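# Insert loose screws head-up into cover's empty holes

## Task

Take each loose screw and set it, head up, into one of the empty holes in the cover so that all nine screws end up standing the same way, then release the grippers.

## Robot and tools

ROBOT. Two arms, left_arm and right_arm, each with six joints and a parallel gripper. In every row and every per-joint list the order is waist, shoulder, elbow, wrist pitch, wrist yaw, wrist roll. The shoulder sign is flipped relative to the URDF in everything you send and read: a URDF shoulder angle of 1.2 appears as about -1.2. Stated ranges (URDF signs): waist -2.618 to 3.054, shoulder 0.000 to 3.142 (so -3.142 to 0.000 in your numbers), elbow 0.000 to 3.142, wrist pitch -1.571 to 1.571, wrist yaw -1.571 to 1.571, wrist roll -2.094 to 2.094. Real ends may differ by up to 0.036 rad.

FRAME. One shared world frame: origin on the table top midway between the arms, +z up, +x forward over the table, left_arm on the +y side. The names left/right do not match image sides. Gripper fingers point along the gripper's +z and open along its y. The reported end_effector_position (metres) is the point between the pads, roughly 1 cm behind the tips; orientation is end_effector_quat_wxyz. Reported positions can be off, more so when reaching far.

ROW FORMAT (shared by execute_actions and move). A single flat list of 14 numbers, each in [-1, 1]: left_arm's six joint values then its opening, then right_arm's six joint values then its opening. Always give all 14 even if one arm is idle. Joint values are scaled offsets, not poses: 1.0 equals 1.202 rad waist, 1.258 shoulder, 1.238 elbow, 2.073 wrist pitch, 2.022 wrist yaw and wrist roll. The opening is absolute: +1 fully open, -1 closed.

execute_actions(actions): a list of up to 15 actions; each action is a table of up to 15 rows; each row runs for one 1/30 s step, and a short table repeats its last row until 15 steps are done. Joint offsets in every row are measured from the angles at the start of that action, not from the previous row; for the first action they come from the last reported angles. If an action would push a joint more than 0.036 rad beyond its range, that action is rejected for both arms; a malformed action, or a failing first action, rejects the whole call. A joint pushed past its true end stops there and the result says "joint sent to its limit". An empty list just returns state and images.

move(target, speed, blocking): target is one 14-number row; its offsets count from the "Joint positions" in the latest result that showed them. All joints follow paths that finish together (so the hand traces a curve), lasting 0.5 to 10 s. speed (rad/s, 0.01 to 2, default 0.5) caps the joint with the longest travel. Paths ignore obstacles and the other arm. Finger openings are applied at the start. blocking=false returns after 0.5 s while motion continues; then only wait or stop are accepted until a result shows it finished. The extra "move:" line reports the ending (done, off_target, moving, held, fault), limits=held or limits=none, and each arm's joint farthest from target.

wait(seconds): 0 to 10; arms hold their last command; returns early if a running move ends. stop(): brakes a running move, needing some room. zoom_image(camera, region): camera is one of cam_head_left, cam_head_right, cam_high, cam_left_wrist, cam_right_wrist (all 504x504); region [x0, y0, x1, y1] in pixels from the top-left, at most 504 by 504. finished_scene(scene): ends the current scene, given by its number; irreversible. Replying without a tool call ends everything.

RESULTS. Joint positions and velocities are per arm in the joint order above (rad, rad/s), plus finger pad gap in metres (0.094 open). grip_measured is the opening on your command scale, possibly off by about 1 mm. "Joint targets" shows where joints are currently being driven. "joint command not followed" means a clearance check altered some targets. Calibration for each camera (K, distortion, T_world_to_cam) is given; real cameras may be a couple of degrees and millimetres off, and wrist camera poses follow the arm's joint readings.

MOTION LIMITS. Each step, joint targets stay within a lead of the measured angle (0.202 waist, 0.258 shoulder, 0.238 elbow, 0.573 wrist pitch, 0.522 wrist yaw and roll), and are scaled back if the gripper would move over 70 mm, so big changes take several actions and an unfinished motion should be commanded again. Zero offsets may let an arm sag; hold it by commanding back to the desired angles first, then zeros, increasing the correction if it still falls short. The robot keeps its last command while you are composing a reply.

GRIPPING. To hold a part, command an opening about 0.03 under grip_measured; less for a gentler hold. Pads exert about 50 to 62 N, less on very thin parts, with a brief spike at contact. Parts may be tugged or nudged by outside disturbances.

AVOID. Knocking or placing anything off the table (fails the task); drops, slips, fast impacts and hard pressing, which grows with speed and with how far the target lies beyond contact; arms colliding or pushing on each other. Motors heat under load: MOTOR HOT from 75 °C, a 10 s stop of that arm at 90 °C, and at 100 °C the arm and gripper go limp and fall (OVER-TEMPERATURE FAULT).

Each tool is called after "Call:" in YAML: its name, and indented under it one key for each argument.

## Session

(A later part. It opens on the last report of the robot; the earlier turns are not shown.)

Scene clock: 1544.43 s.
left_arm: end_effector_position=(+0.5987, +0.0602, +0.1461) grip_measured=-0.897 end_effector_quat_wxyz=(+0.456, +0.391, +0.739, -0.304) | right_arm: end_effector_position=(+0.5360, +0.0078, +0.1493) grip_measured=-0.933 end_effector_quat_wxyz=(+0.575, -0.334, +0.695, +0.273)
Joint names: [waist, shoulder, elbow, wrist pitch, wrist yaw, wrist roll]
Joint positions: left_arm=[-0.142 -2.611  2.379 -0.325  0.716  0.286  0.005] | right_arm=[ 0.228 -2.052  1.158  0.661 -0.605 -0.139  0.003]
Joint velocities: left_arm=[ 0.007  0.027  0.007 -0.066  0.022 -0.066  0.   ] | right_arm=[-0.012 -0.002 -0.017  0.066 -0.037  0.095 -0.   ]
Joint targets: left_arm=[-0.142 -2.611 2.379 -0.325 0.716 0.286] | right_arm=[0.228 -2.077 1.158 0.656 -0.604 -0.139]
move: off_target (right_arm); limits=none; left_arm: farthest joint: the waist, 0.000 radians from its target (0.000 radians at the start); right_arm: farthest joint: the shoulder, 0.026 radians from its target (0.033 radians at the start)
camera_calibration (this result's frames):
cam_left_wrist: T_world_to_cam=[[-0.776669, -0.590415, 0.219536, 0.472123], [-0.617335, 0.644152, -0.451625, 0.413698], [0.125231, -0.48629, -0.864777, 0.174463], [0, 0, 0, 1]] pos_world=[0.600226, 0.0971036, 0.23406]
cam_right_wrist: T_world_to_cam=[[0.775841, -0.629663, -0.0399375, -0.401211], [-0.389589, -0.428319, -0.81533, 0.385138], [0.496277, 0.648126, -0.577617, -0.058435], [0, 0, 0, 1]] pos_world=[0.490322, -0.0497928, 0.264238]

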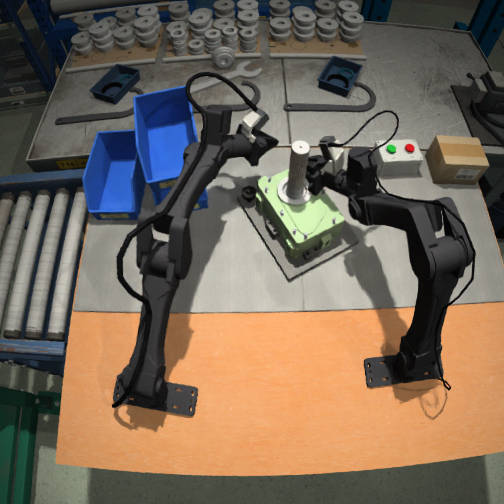

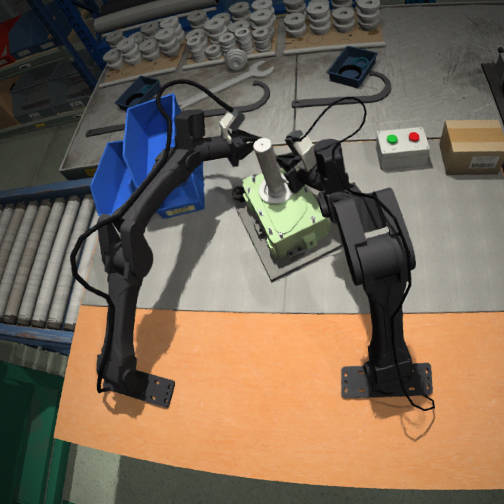

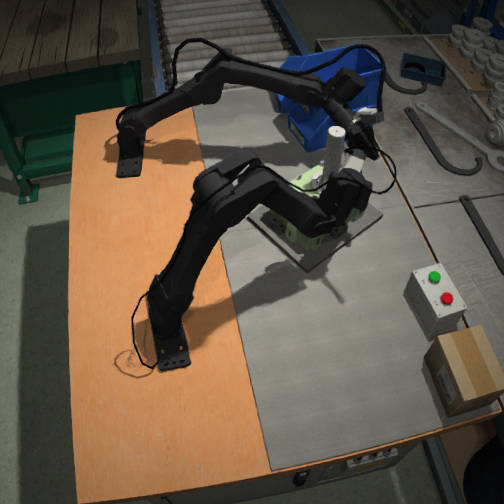

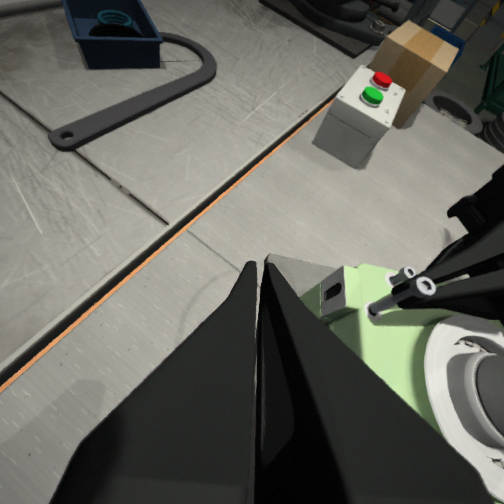

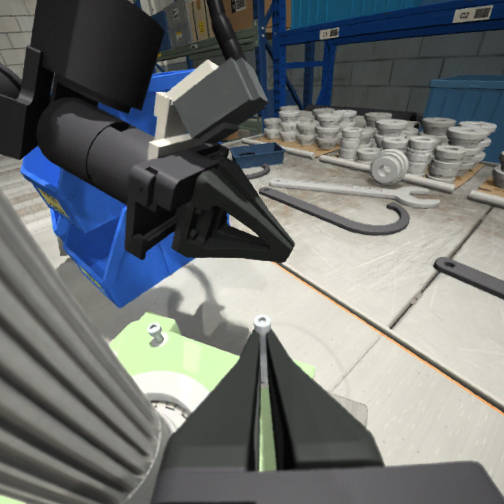

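Tip on the rim; slide it left with yaw under light pressure.

Call:
move:
  target: [0,0,0,0,0,0,-0.9,0,-0.018,0,-0.01,-0.01,0,-0.96]
  speed: 0.01

Call:
zoom_image:
  camera: "cam_left_wrist"
  region: [330, 240, 480, 360]

Call:
zoom_image:
  camera: "cam_right_wrist"
  region: [212, 310, 312, 410]

Scene clock: 1553.53 s.
left_arm: end_effector_position=(+0.5987, +0.0602, +0.1461) grip_measured=-0.897 end_effector_quat_wxyz=(+0.456, +0.391, +0.739, -0.304) | right_arm: end_effector_position=(+0.5348, +0.0087, +0.1493) grip_measured=-0.933 end_effector_quat_wxyz=(+0.574, -0.336, +0.694, +0.276)
Joint names: [waist, shoulder, elbow, wrist pitch, wrist yaw, wrist roll]
Joint positions: left_arm=[-0.142 -2.611  2.379 -0.325  0.716  0.286  0.005] | right_arm=[ 0.228 -2.052  1.158  0.661 -0.613 -0.139  0.003]
Joint velocities: left_arm=[ 0.022  0.012  0.017 -0.022  0.007  0.081  0.001] | right_arm=[ 0.027  0.012  0.012 -0.066  0.007 -0.066  0.   ]
Joint targets: left_arm=[-0.142 -2.611 2.379 -0.325 0.716 0.286] | right_arm=[0.228 -2.075 1.158 0.641 -0.625 -0.139]
move: off_target (right_arm); limits=none; left_arm: farthest joint: the waist, 0.000 radians from its target (0.000 radians at the start); right_arm: farthest joint: the shoulder, 0.023 radians from its target (0.023 radians at the start)
camera_calibration (this result's frames):
cam_left_wrist: T_world_to_cam=[[-0.776669, -0.590415, 0.219536, 0.472123], [-0.617335, 0.644152, -0.451625, 0.413698], [0.125231, -0.48629, -0.864777, 0.174463], [0, 0, 0, 1]] pos_world=[0.600226, 0.0971036, 0.23406]
cam_right_wrist: T_world_to_cam=[[0.780905, -0.623239, -0.0419542, -0.40217], [-0.387107, -0.430137, -0.815555, 0.383841], [0.490239, 0.653112, -0.577157, -0.0553304], [0, 0, 0, 1]] pos_world=[0.48977, -0.049407, 0.264236]

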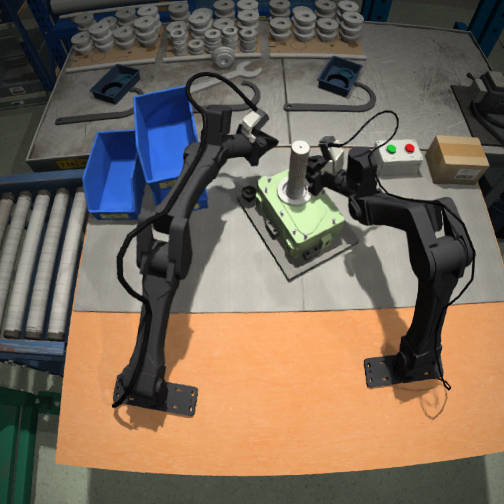

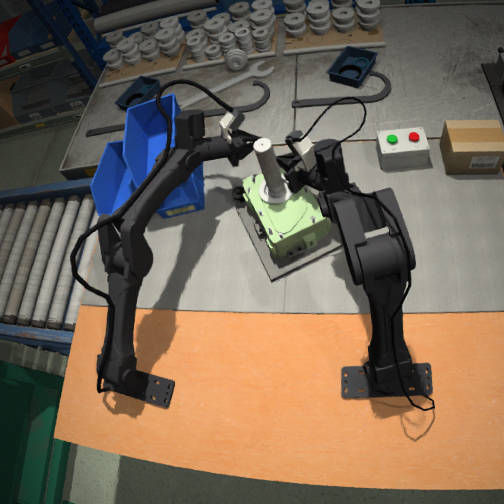

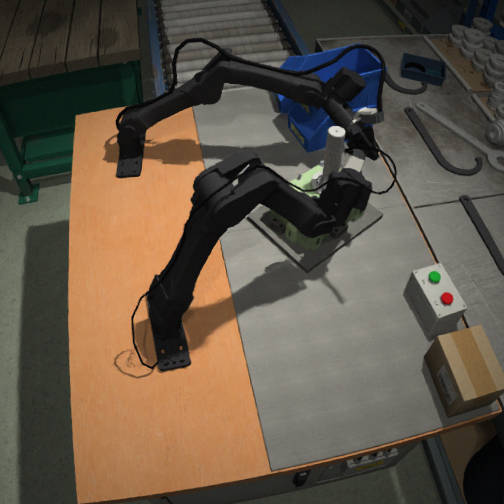

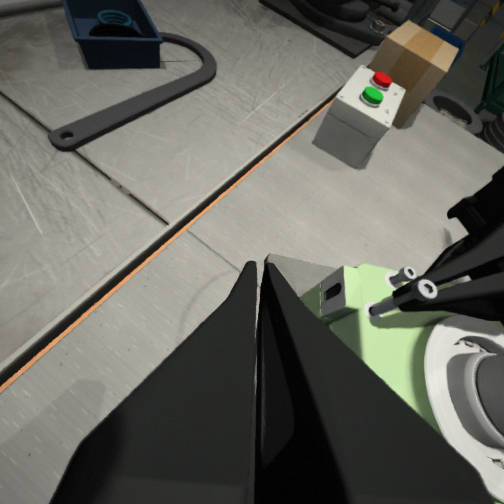

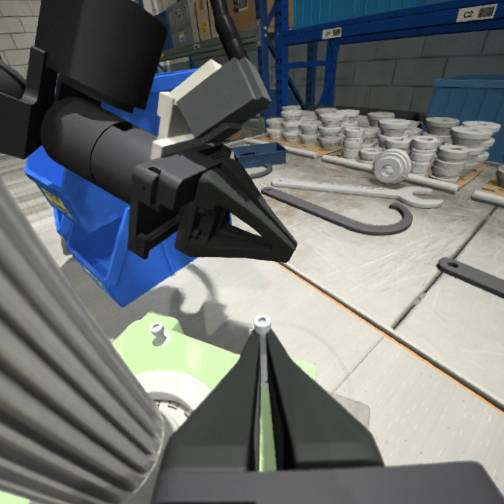

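Region (330, 240, 480, 360) of cam_left_wrist's 504x504 image, scaled by 3.360, with more detail than that image has; it fills the top 403 rows of this view, and the rest is white.

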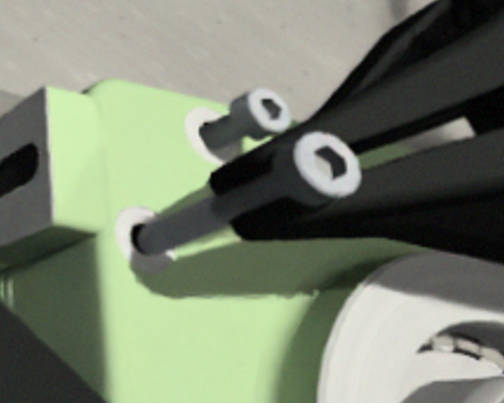

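Region (212, 310, 312, 410) of cam_right_wrist's 504x504 image, scaled by 5.040, with more detail than that image has.

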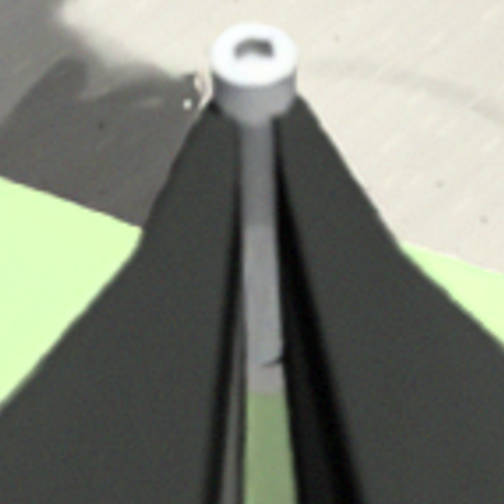

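Call:
move:
  target: [0,0,0,0,0,0,-0.9,0,-0.018,0.031,-0.012,0,0,-0.96]
  speed: 0.012

Call:
zoom_image:
  camera: "cam_left_wrist"
  region: [330, 240, 480, 360]

Call:
zoom_image:
  camera: "cam_right_wrist"
  region: [212, 310, 312, 410]

Scene clock: 1566.57 s.
left_arm: end_effector_position=(+0.5987, +0.0602, +0.1461) grip_measured=-0.897 end_effector_quat_wxyz=(+0.456, +0.391, +0.739, -0.304) | right_arm: end_effector_position=(+0.5348, +0.0087, +0.1492) grip_measured=-0.933 end_effector_quat_wxyz=(+0.574, -0.336, +0.694, +0.276)
Joint names: [waist, shoulder, elbow, wrist pitch, wrist yaw, wrist roll]
Joint positions: left_arm=[-0.142 -2.611  2.379 -0.325  0.716  0.286  0.005] | right_arm=[ 0.228 -2.052  1.158  0.66  -0.613 -0.139  0.003]
Joint velocities: left_arm=[ 0.002  0.007 -0.002 -0.022 -0.037 -0.007 -0.001] | right_arm=[-0.022  0.002 -0.007  0.007  0.022 -0.022  0.   ]
Joint targets: left_arm=[-0.142 -2.611 2.379 -0.325 0.716 0.286] | right_arm=[0.228 -2.075 1.197 0.636 -0.613 -0.139]
move: off_target (right_arm); limits=none; left_arm: farthest joint: the waist, 0.000 radians from its target (0.000 radians at the start); right_arm: farthest joint: the elbow, 0.038 radians from its target (0.038 radians at the start)
camera_calibration (this result's frames):
cam_left_wrist: T_world_to_cam=[[-0.776669, -0.590415, 0.219536, 0.472123], [-0.617335, 0.644152, -0.451625, 0.413698], [0.125231, -0.48629, -0.864777, 0.174463], [0, 0, 0, 1]] pos_world=[0.600226, 0.0971036, 0.23406]
cam_right_wrist: T_world_to_cam=[[0.78089, -0.623243, -0.0421771, -0.402121], [-0.387407, -0.430221, -0.815368, 0.383899], [0.490027, 0.653053, -0.577404, -0.0552134], [0, 0, 0, 1]] pos_world=[0.489793, -0.0494003, 0.264178]

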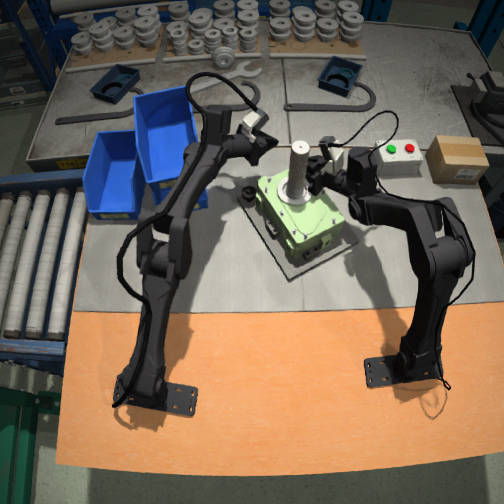

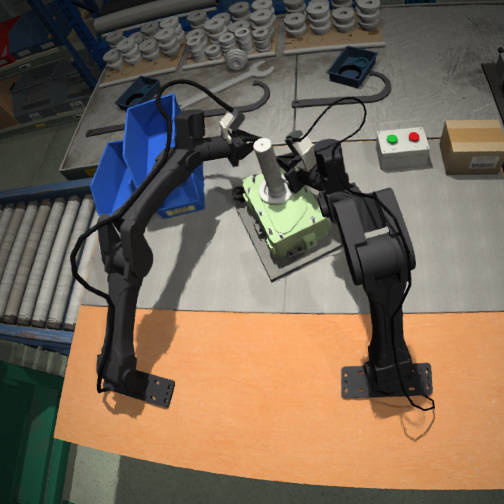

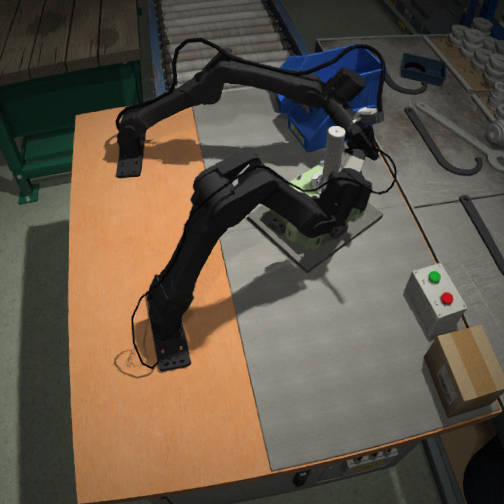

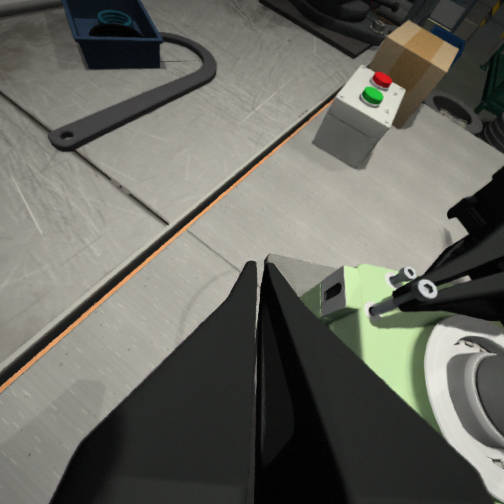

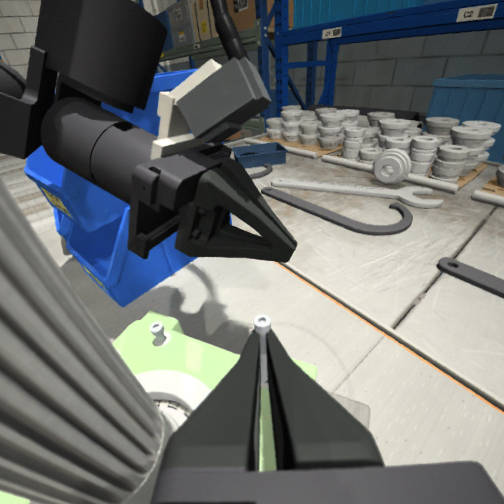

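Region (330, 240, 480, 360) of cam_left_wrist's 504x504 image, scaled by 3.360, with more detail than that image has; it fills the top 403 rows of this view, and the rest is white.

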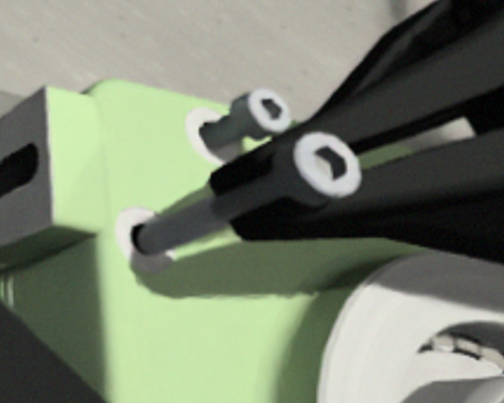

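Region (212, 310, 312, 410) of cam_right_wrist's 504x504 image, scaled by 5.040, with more detail than that image has.

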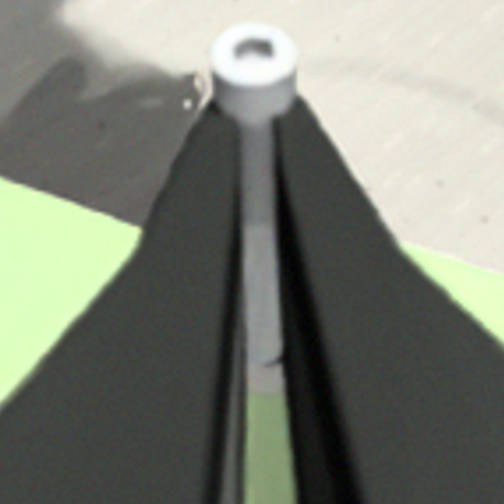

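Call:
move:
  target: [0,0,0,0,0,0,-0.9,0,-0.008,0.045,-0.02,0,0,-0.96]
  speed: 0.02

Call:
zoom_image:
  camera: "cam_left_wrist"
  region: [330, 240, 480, 360]

Call:
zoom_image:
  camera: "cam_right_wrist"
  region: [212, 310, 312, 410]

Scene clock: 1575.83 s.
left_arm: end_effector_position=(+0.5987, +0.0602, +0.1461) grip_measured=-0.897 end_effector_quat_wxyz=(+0.456, +0.391, +0.739, -0.304) | right_arm: end_effector_position=(+0.5381, +0.0096, +0.1535) grip_measured=-0.933 end_effector_quat_wxyz=(+0.573, -0.336, +0.694, +0.276)
Joint names: [waist, shoulder, elbow, wrist pitch, wrist yaw, wrist roll]
Joint positions: left_arm=[-0.142 -2.611  2.379 -0.325  0.716  0.286  0.005] | right_arm=[ 0.228 -2.052  1.181  0.636 -0.613 -0.139  0.003]
Joint velocities: left_arm=[-0.002  0.007 -0.012 -0.037  0.037 -0.066 -0.   ] | right_arm=[-0.002  0.017 -0.012 -0.007  0.095 -0.037 -0.   ]
Joint targets: left_arm=[-0.142 -2.611 2.379 -0.325 0.716 0.286] | right_arm=[0.228 -2.062 1.214 0.619 -0.613 -0.139]
move: off_target (right_arm); limits=none; left_arm: farthest joint: the waist, 0.000 radians from its target (0.000 radians at the start); right_arm: farthest joint: the elbow, 0.033 radians from its target (0.055 radians at the start)
camera_calibration (this result's frames):
cam_left_wrist: T_world_to_cam=[[-0.776669, -0.590415, 0.219536, 0.472123], [-0.617335, 0.644152, -0.451625, 0.413698], [0.125231, -0.48629, -0.864777, 0.174463], [0, 0, 0, 1]] pos_world=[0.600226, 0.0971036, 0.23406]
cam_right_wrist: T_world_to_cam=[[0.780827, -0.623261, -0.0430689, -0.403745], [-0.388605, -0.430556, -0.814622, 0.389593], [0.489178, 0.652816, -0.578392, -0.0543081], [0, 0, 0, 1]] pos_world=[0.493219, -0.0484436, 0.268571]

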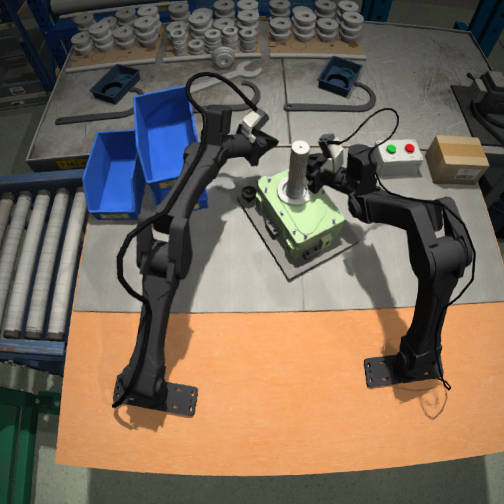

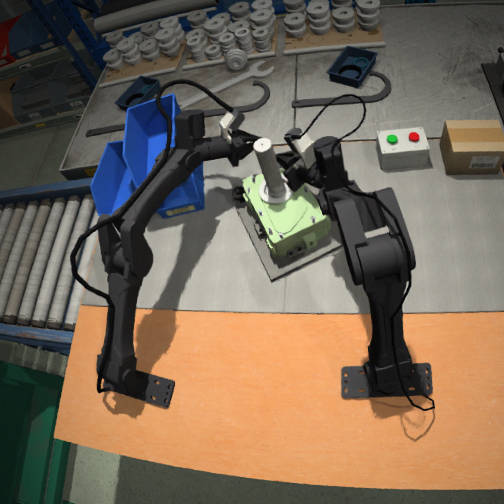

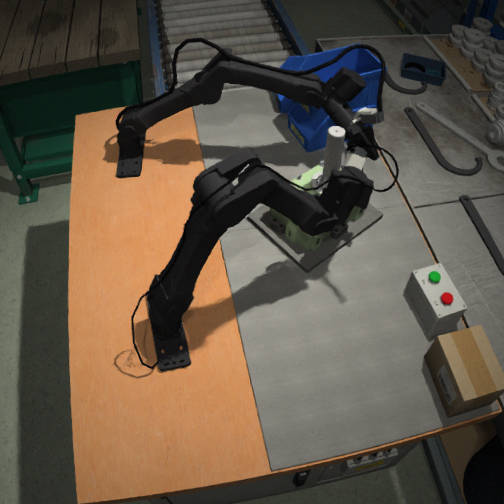

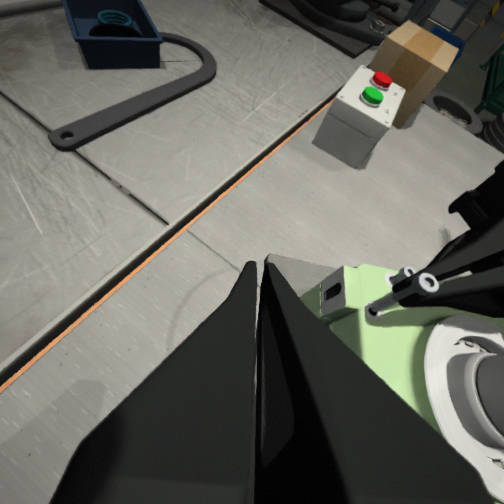

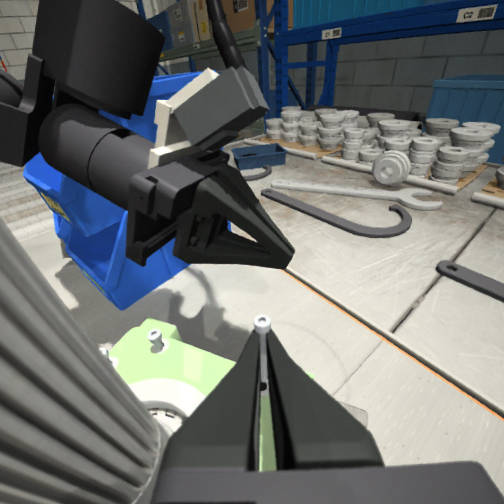

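Region (330, 240, 480, 360) of cam_left_wrist's 504x504 image, scaled by 3.360, with more detail than that image has; it fills the top 403 rows of this view, and the rest is white.

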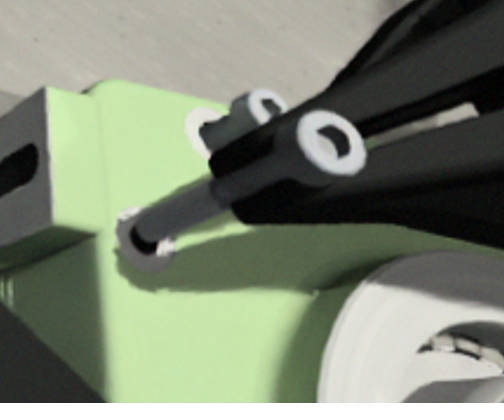

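Region (212, 310, 312, 410) of cam_right_wrist's 504x504 image, scaled by 5.040, with more detail than that image has.

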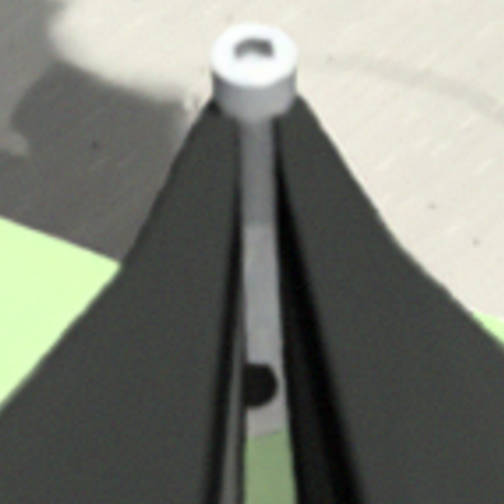

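Call:
move:
  target: [0,0,0,0,0,0,-0.9,0,0,0.01,-0.026,0,-0.006,-0.96]
  speed: 0.015

Call:
zoom_image:
  camera: "cam_left_wrist"
  region: [330, 240, 480, 360]

Call:
zoom_image:
  camera: "cam_right_wrist"
  region: [212, 310, 312, 410]

Scene clock: 1586.40 s.
left_arm: end_effector_position=(+0.5987, +0.0602, +0.1461) grip_measured=-0.897 end_effector_quat_wxyz=(+0.456, +0.391, +0.739, -0.304) | right_arm: end_effector_position=(+0.5371, +0.0094, +0.1494) grip_measured=-0.933 end_effector_quat_wxyz=(+0.567, -0.337, +0.700, +0.275)
Joint names: [waist, shoulder, elbow, wrist pitch, wrist yaw, wrist roll]
Joint positions: left_arm=[-0.142 -2.611  2.379 -0.325  0.716  0.286  0.005] | right_arm=[ 0.228 -2.052  1.181  0.616 -0.613 -0.145  0.003]
Joint velocities: left_arm=[ 0.007 -0.022 -0.007 -0.051 -0.022 -0.022  0.   ] | right_arm=[-0.002  0.012 -0.002 -0.051 -0.051 -0.037 -0.001]
Joint targets: left_arm=[-0.142 -2.611 2.379 -0.325 0.716 0.286] | right_arm=[0.228 -2.052 1.194 0.582 -0.613 -0.152]
move: off_target (right_arm); limits=none; left_arm: farthest joint: the waist, 0.000 radians from its target (0.000 radians at the start); right_arm: farthest joint: the wrist pitch, 0.034 radians from its target (0.053 radians at the start)
camera_calibration (this result's frames):
cam_left_wrist: T_world_to_cam=[[-0.776669, -0.590415, 0.219536, 0.472123], [-0.617335, 0.644152, -0.451625, 0.413698], [0.125231, -0.48629, -0.864777, 0.174463], [0, 0, 0, 1]] pos_world=[0.600226, 0.0971036, 0.23406]
cam_right_wrist: T_world_to_cam=[[0.780875, -0.622776, -0.0488375, -0.402491], [-0.39973, -0.438065, -0.80518, 0.390404], [0.480053, 0.648267, -0.591016, -0.0491755], [0, 0, 0, 1]] pos_world=[0.493958, -0.0477604, 0.265626]

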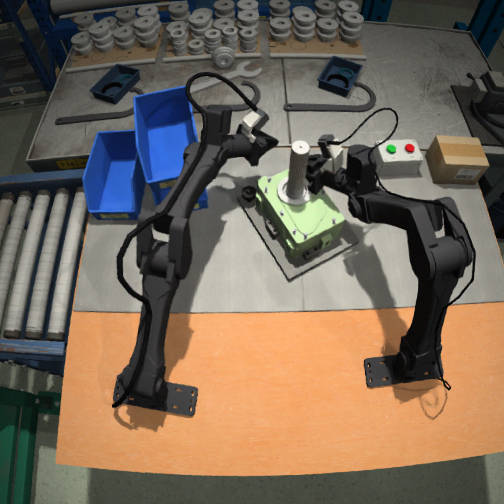

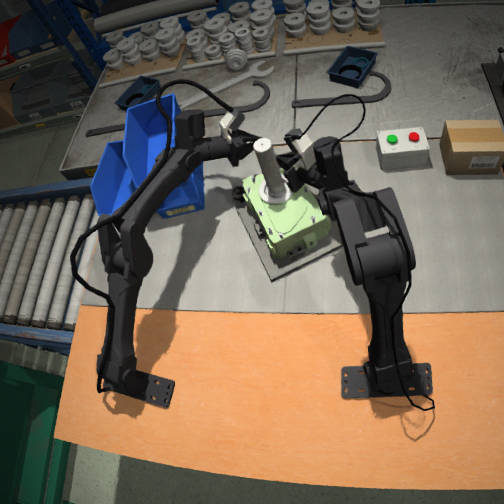

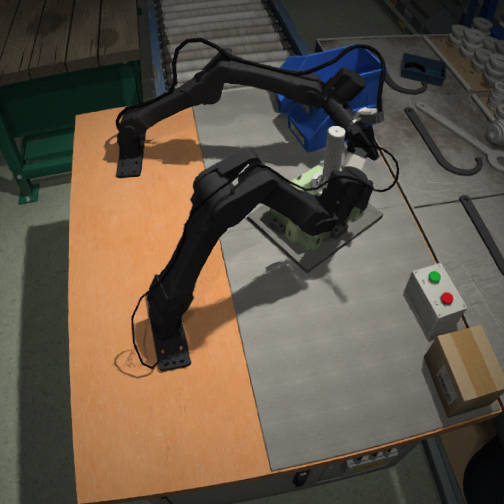

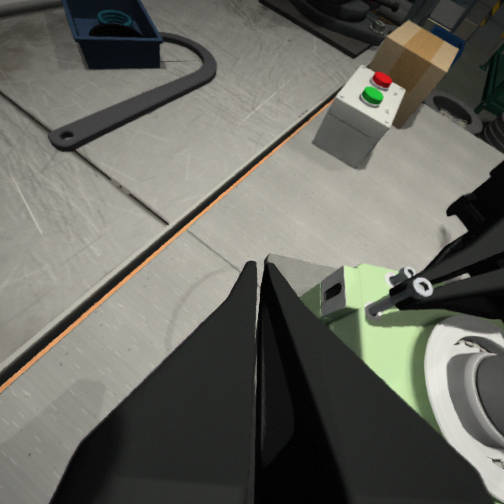

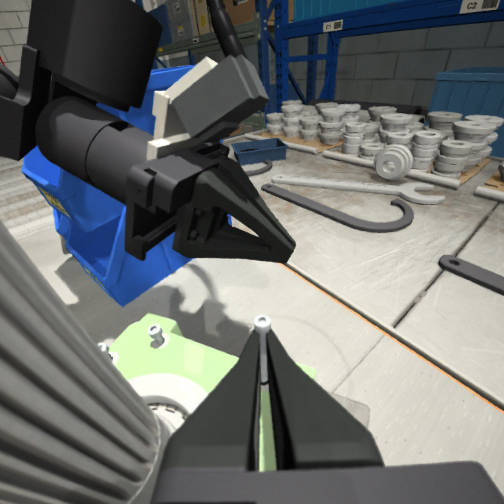

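Region (330, 240, 480, 360) of cam_left_wrist's 504x504 image, scaled by 3.360, with more detail than that image has; it fills the top 403 rows of this view, and the rest is white.

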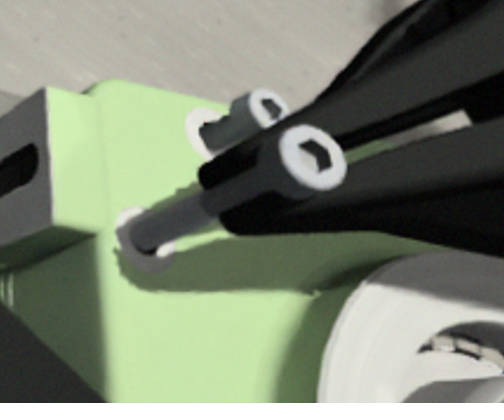

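Region (212, 310, 312, 410) of cam_right_wrist's 504x504 image, scaled by 5.040, with more detail than that image has.

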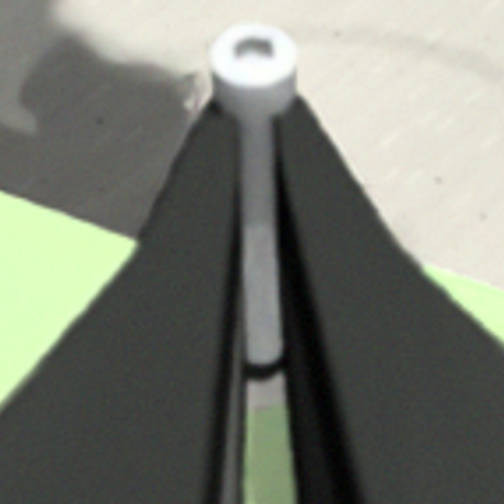

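Call:
move:
  target: [0,0,0,0,0,0,-0.9,0,0,-0.03,-0.014,-0.004,0,-0.96]
  speed: 0.012

Call:
zoom_image:
  camera: "cam_left_wrist"
  region: [330, 240, 480, 360]

Call:
zoom_image:
  camera: "cam_right_wrist"
  region: [212, 310, 312, 410]

Scene clock: 1596.60 s.
left_arm: end_effector_position=(+0.5987, +0.0602, +0.1461) grip_measured=-0.897 end_effector_quat_wxyz=(+0.456, +0.391, +0.739, -0.304) | right_arm: end_effector_position=(+0.5356, +0.0086, +0.1457) grip_measured=-0.933 end_effector_quat_wxyz=(+0.564, -0.336, +0.703, +0.275)
Joint names: [waist, shoulder, elbow, wrist pitch, wrist yaw, wrist roll]
Joint positions: left_arm=[-0.142 -2.611  2.379 -0.325  0.716  0.286  0.005] | right_arm=[ 0.228 -2.052  1.172  0.618 -0.611 -0.145  0.003]
Joint velocities: left_arm=[ 0.007  0.012 -0.022 -0.081 -0.095 -0.037  0.   ] | right_arm=[-0.002  0.012 -0.007  0.022 -0.007 -0.022  0.   ]
Joint targets: left_arm=[-0.142 -2.611 2.379 -0.325 0.716 0.286] | right_arm=[0.228 -2.052 1.144 0.587 -0.621 -0.145]
move: off_target (right_arm); limits=none; left_arm: farthest joint: the waist, 0.000 radians from its target (0.000 radians at the start); right_arm: farthest joint: the wrist pitch, 0.031 radians from its target (0.029 radians at the start)
camera_calibration (this result's frames):
cam_left_wrist: T_world_to_cam=[[-0.776669, -0.590415, 0.219536, 0.472123], [-0.617335, 0.644152, -0.451625, 0.413698], [0.125231, -0.48629, -0.864777, 0.174463], [0, 0, 0, 1]] pos_world=[0.600226, 0.0971036, 0.23406]
cam_right_wrist: T_world_to_cam=[[0.778861, -0.624938, -0.0531792, -0.400308], [-0.407205, -0.439364, -0.800714, 0.389799], [0.477032, 0.6453, -0.596682, -0.047698], [0, 0, 0, 1]] pos_world=[0.493266, -0.0481241, 0.262369]

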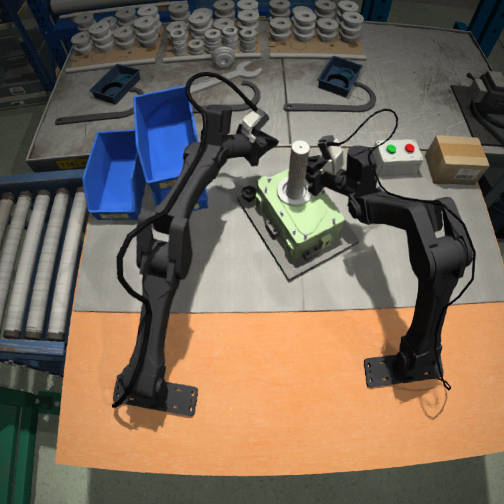

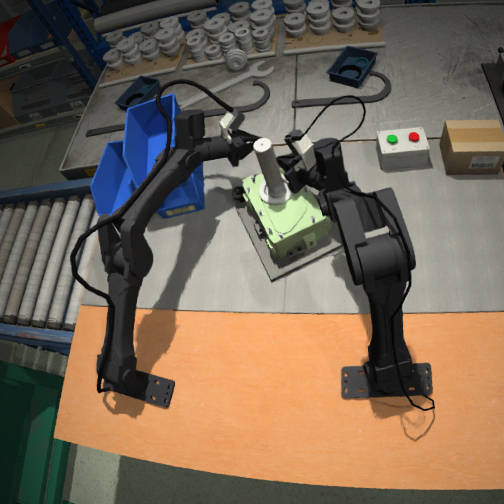

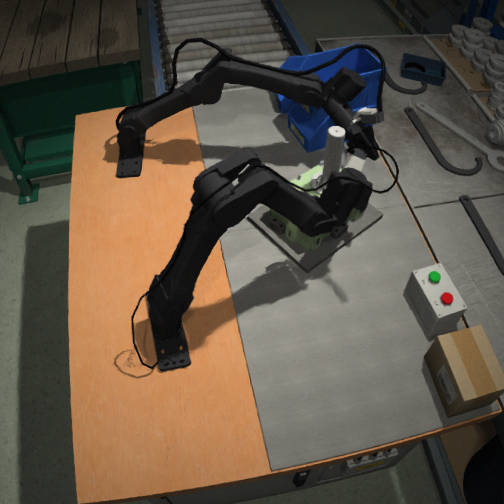

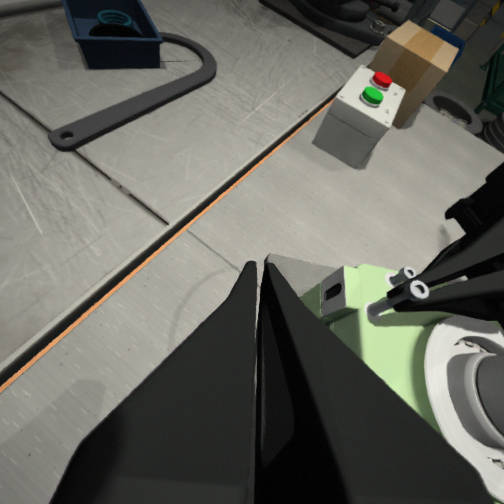

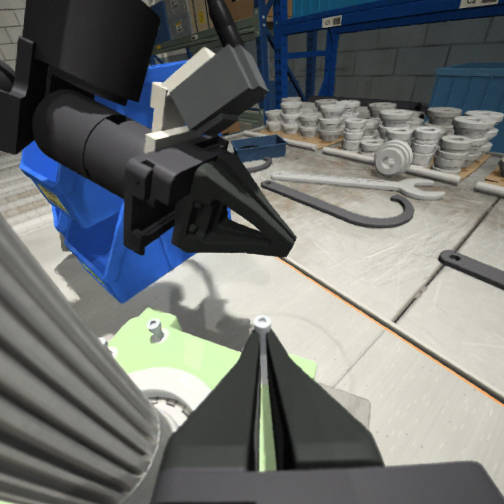

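Region (330, 240, 480, 360) of cam_left_wrist's 504x504 image, scaled by 3.360, with more detail than that image has; it fills the top 403 rows of this view, and the rest is white.

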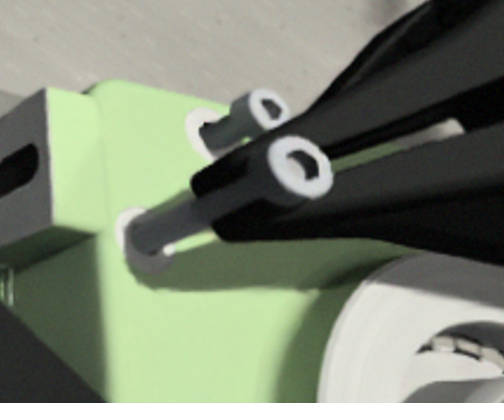

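Region (212, 310, 312, 410) of cam_right_wrist's 504x504 image, scaled by 5.040, with more detail than that image has.

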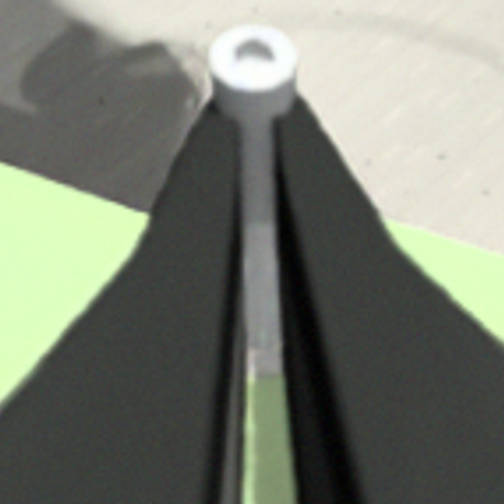

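In ~4 mm. Continue retracting via elbow (straightens the screw in the grip) with a light grip.

Call:
move:
  target: [0,0,0,0,0,0,-0.9,0,0,-0.04,0,-0.006,0,-0.94]
  speed: 0.015

Call:
zoom_image:
  camera: "cam_left_wrist"
  region: [330, 240, 480, 360]

Scene clock: 1612.13 s.
left_arm: end_effector_position=(+0.5987, +0.0602, +0.1461) grip_measured=-0.897 end_effector_quat_wxyz=(+0.456, +0.391, +0.739, -0.304) | right_arm: end_effector_position=(+0.5347, +0.0080, +0.1464) grip_measured=-0.926 end_effector_quat_wxyz=(+0.571, -0.336, +0.698, +0.273)
Joint names: [waist, shoulder, elbow, wrist pitch, wrist yaw, wrist roll]
Joint positions: left_arm=[-0.142 -2.611  2.379 -0.325  0.716  0.286  0.005] | right_arm=[ 0.228 -2.052  1.158  0.649 -0.609 -0.145  0.003]
Joint velocities: left_arm=[-0.007  0.012  0.017 -0.095 -0.051  0.022  0.   ] | right_arm=[-0.007  0.002 -0.002 -0.081 -0.007 -0.066  0.   ]
Joint targets: left_arm=[-0.142 -2.611 2.379 -0.325 0.716 0.286] | right_arm=[0.228 -2.052 1.122 0.618 -0.623 -0.145]
move: off_target (right_arm); limits=none; left_arm: farthest joint: the waist, 0.000 radians from its target (0.000 radians at the start); right_arm: farthest joint: the elbow, 0.035 radians from its target (0.049 radians at the start)
camera_calibration (this result's frames):
cam_left_wrist: T_world_to_cam=[[-0.776669, -0.590415, 0.219536, 0.472123], [-0.617335, 0.644152, -0.451625, 0.413698], [0.125231, -0.48629, -0.864777, 0.174463], [0, 0, 0, 1]] pos_world=[0.600226, 0.0971036, 0.23406]
cam_right_wrist: T_world_to_cam=[[0.778506, -0.626176, -0.0428034, -0.401221], [-0.3946, -0.435279, -0.809212, 0.384228], [0.488077, 0.646866, -0.585956, -0.0539819], [0, 0, 0, 1]] pos_world=[0.490317, -0.0490698, 0.262117]

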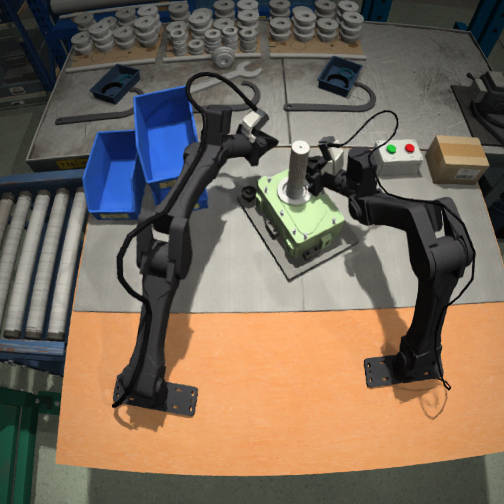

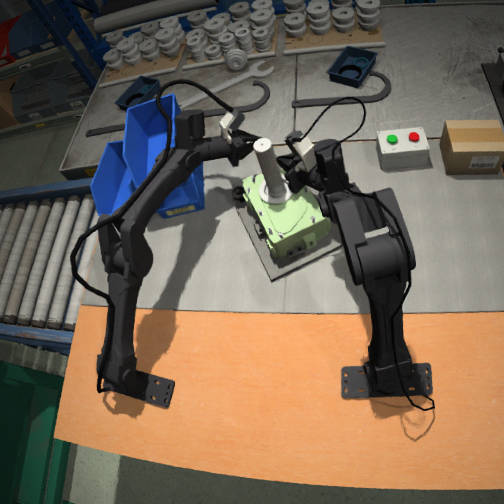

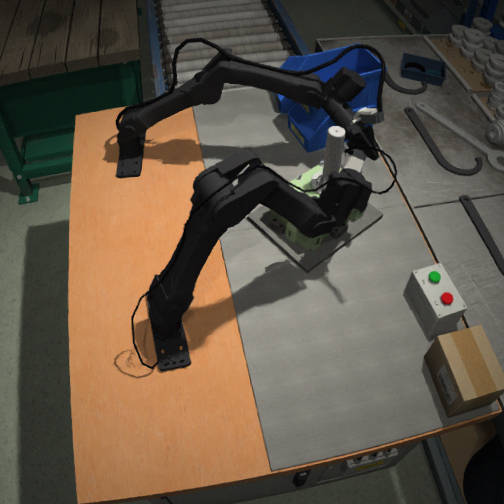

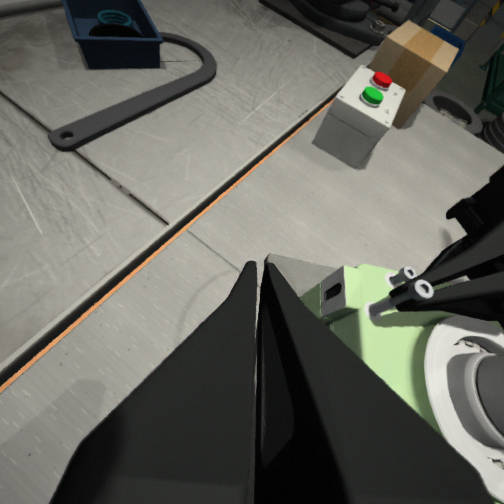

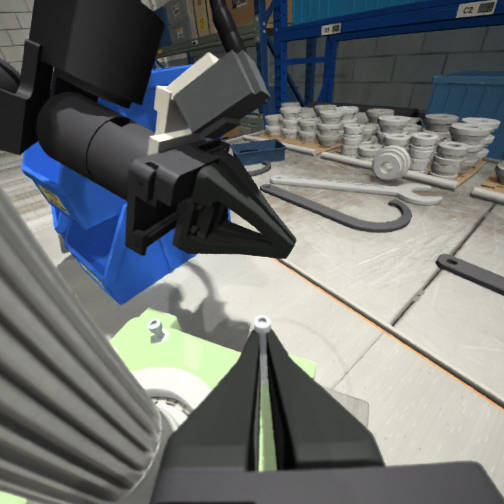

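Region (330, 240, 480, 360) of cam_left_wrist's 504x504 image, scaled by 3.360, with more detail than that image has; it fills the top 403 rows of this view, and the rest is white.

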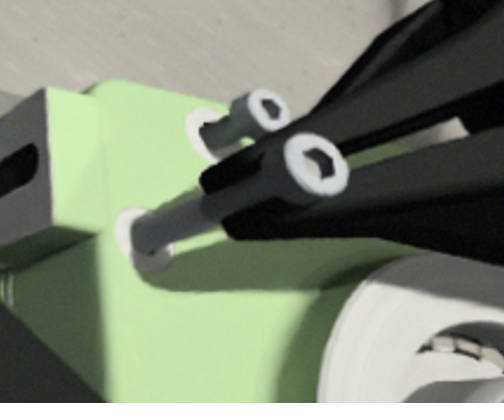

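Call:
move:
  target: [0,0,0,0,0,0,-0.9,0,0.034,-0.045,-0.01,0,0,-0.94]
  speed: 0.015

Call:
zoom_image:
  camera: "cam_left_wrist"
  region: [330, 240, 480, 360]

Call:
zoom_image:
  camera: "cam_right_wrist"
  region: [212, 310, 312, 410]

Scene clock: 1625.37 s.
left_arm: end_effector_position=(+0.5987, +0.0602, +0.1461) grip_measured=-0.897 end_effector_quat_wxyz=(+0.456, +0.391, +0.739, -0.304) | right_arm: end_effector_position=(+0.5326, +0.0053, +0.1474) grip_measured=-0.926 end_effector_quat_wxyz=(+0.575, -0.333, +0.698, +0.268)
Joint names: [waist, shoulder, elbow, wrist pitch, wrist yaw, wrist roll]
Joint positions: left_arm=[-0.142 -2.611  2.379 -0.325  0.716  0.286  0.005] | right_arm=[ 0.228 -2.039  1.136  0.664 -0.595 -0.145  0.003]
Joint velocities: left_arm=[-0.002  0.007  0.017  0.037 -0.066 -0.066 -0.   ] | right_arm=[ 0.007  0.012  0.007 -0.037 -0.037 -0.066 -0.001]
Joint targets: left_arm=[-0.142 -2.611 2.379 -0.325 0.716 0.286] | right_arm=[0.228 -2.009 1.102 0.628 -0.609 -0.145]
move: off_target (right_arm); limits=none; left_arm: farthest joint: the waist, 0.000 radians from its target (0.000 radians at the start); right_arm: farthest joint: the wrist pitch, 0.035 radians from its target (0.021 radians at the start)
camera_calibration (this result's frames):
cam_left_wrist: T_world_to_cam=[[-0.776669, -0.590415, 0.219536, 0.472123], [-0.617335, 0.644152, -0.451625, 0.413698], [0.125231, -0.48629, -0.864777, 0.174463], [0, 0, 0, 1]] pos_world=[0.600226, 0.0971036, 0.23406]
cam_right_wrist: T_world_to_cam=[[0.770371, -0.636557, -0.0363755, -0.397782], [-0.394595, -0.431178, -0.811406, 0.383317], [0.500822, 0.639438, -0.58335, -0.0577846], [0, 0, 0, 1]] pos_world=[0.486634, -0.0509834, 0.262847]

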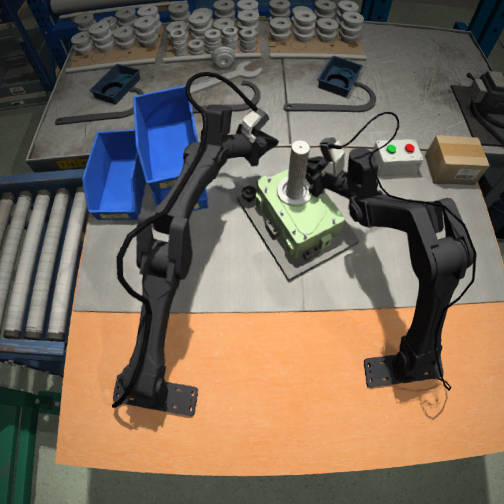

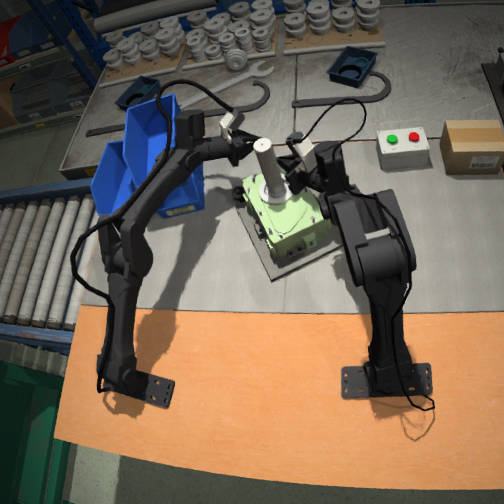

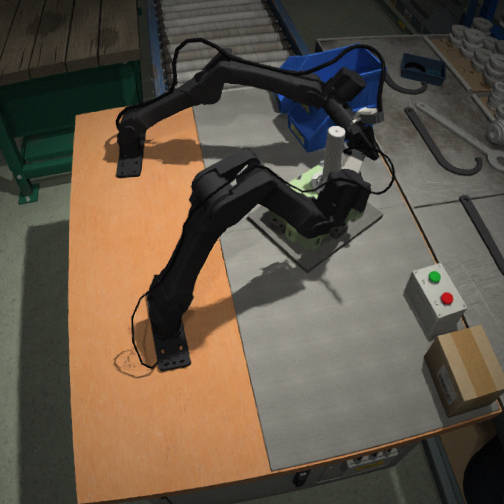

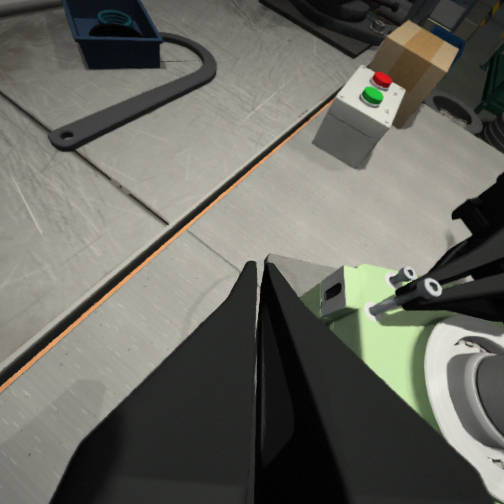

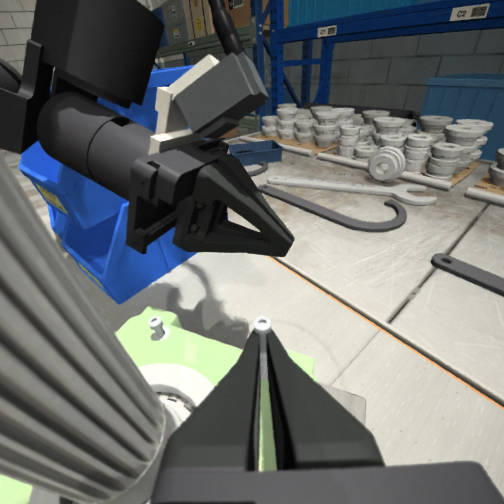

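Region (330, 240, 480, 360) of cam_left_wrist's 504x504 image, scaled by 3.360, with more detail than that image has; it fills the top 403 rows of this view, and the rest is white.

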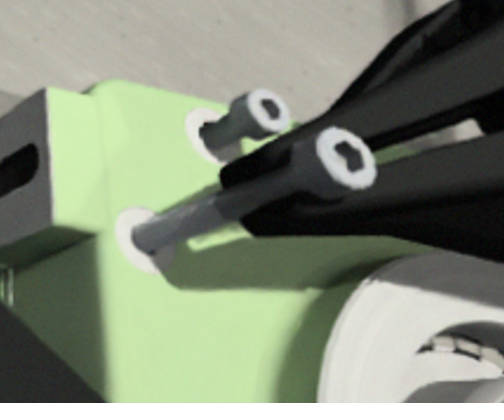

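Region (212, 310, 312, 410) of cam_right_wrist's 504x504 image, scaled by 5.040, with more detail than that image has.

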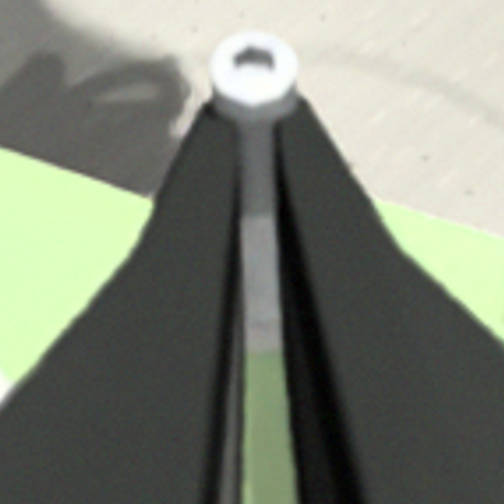

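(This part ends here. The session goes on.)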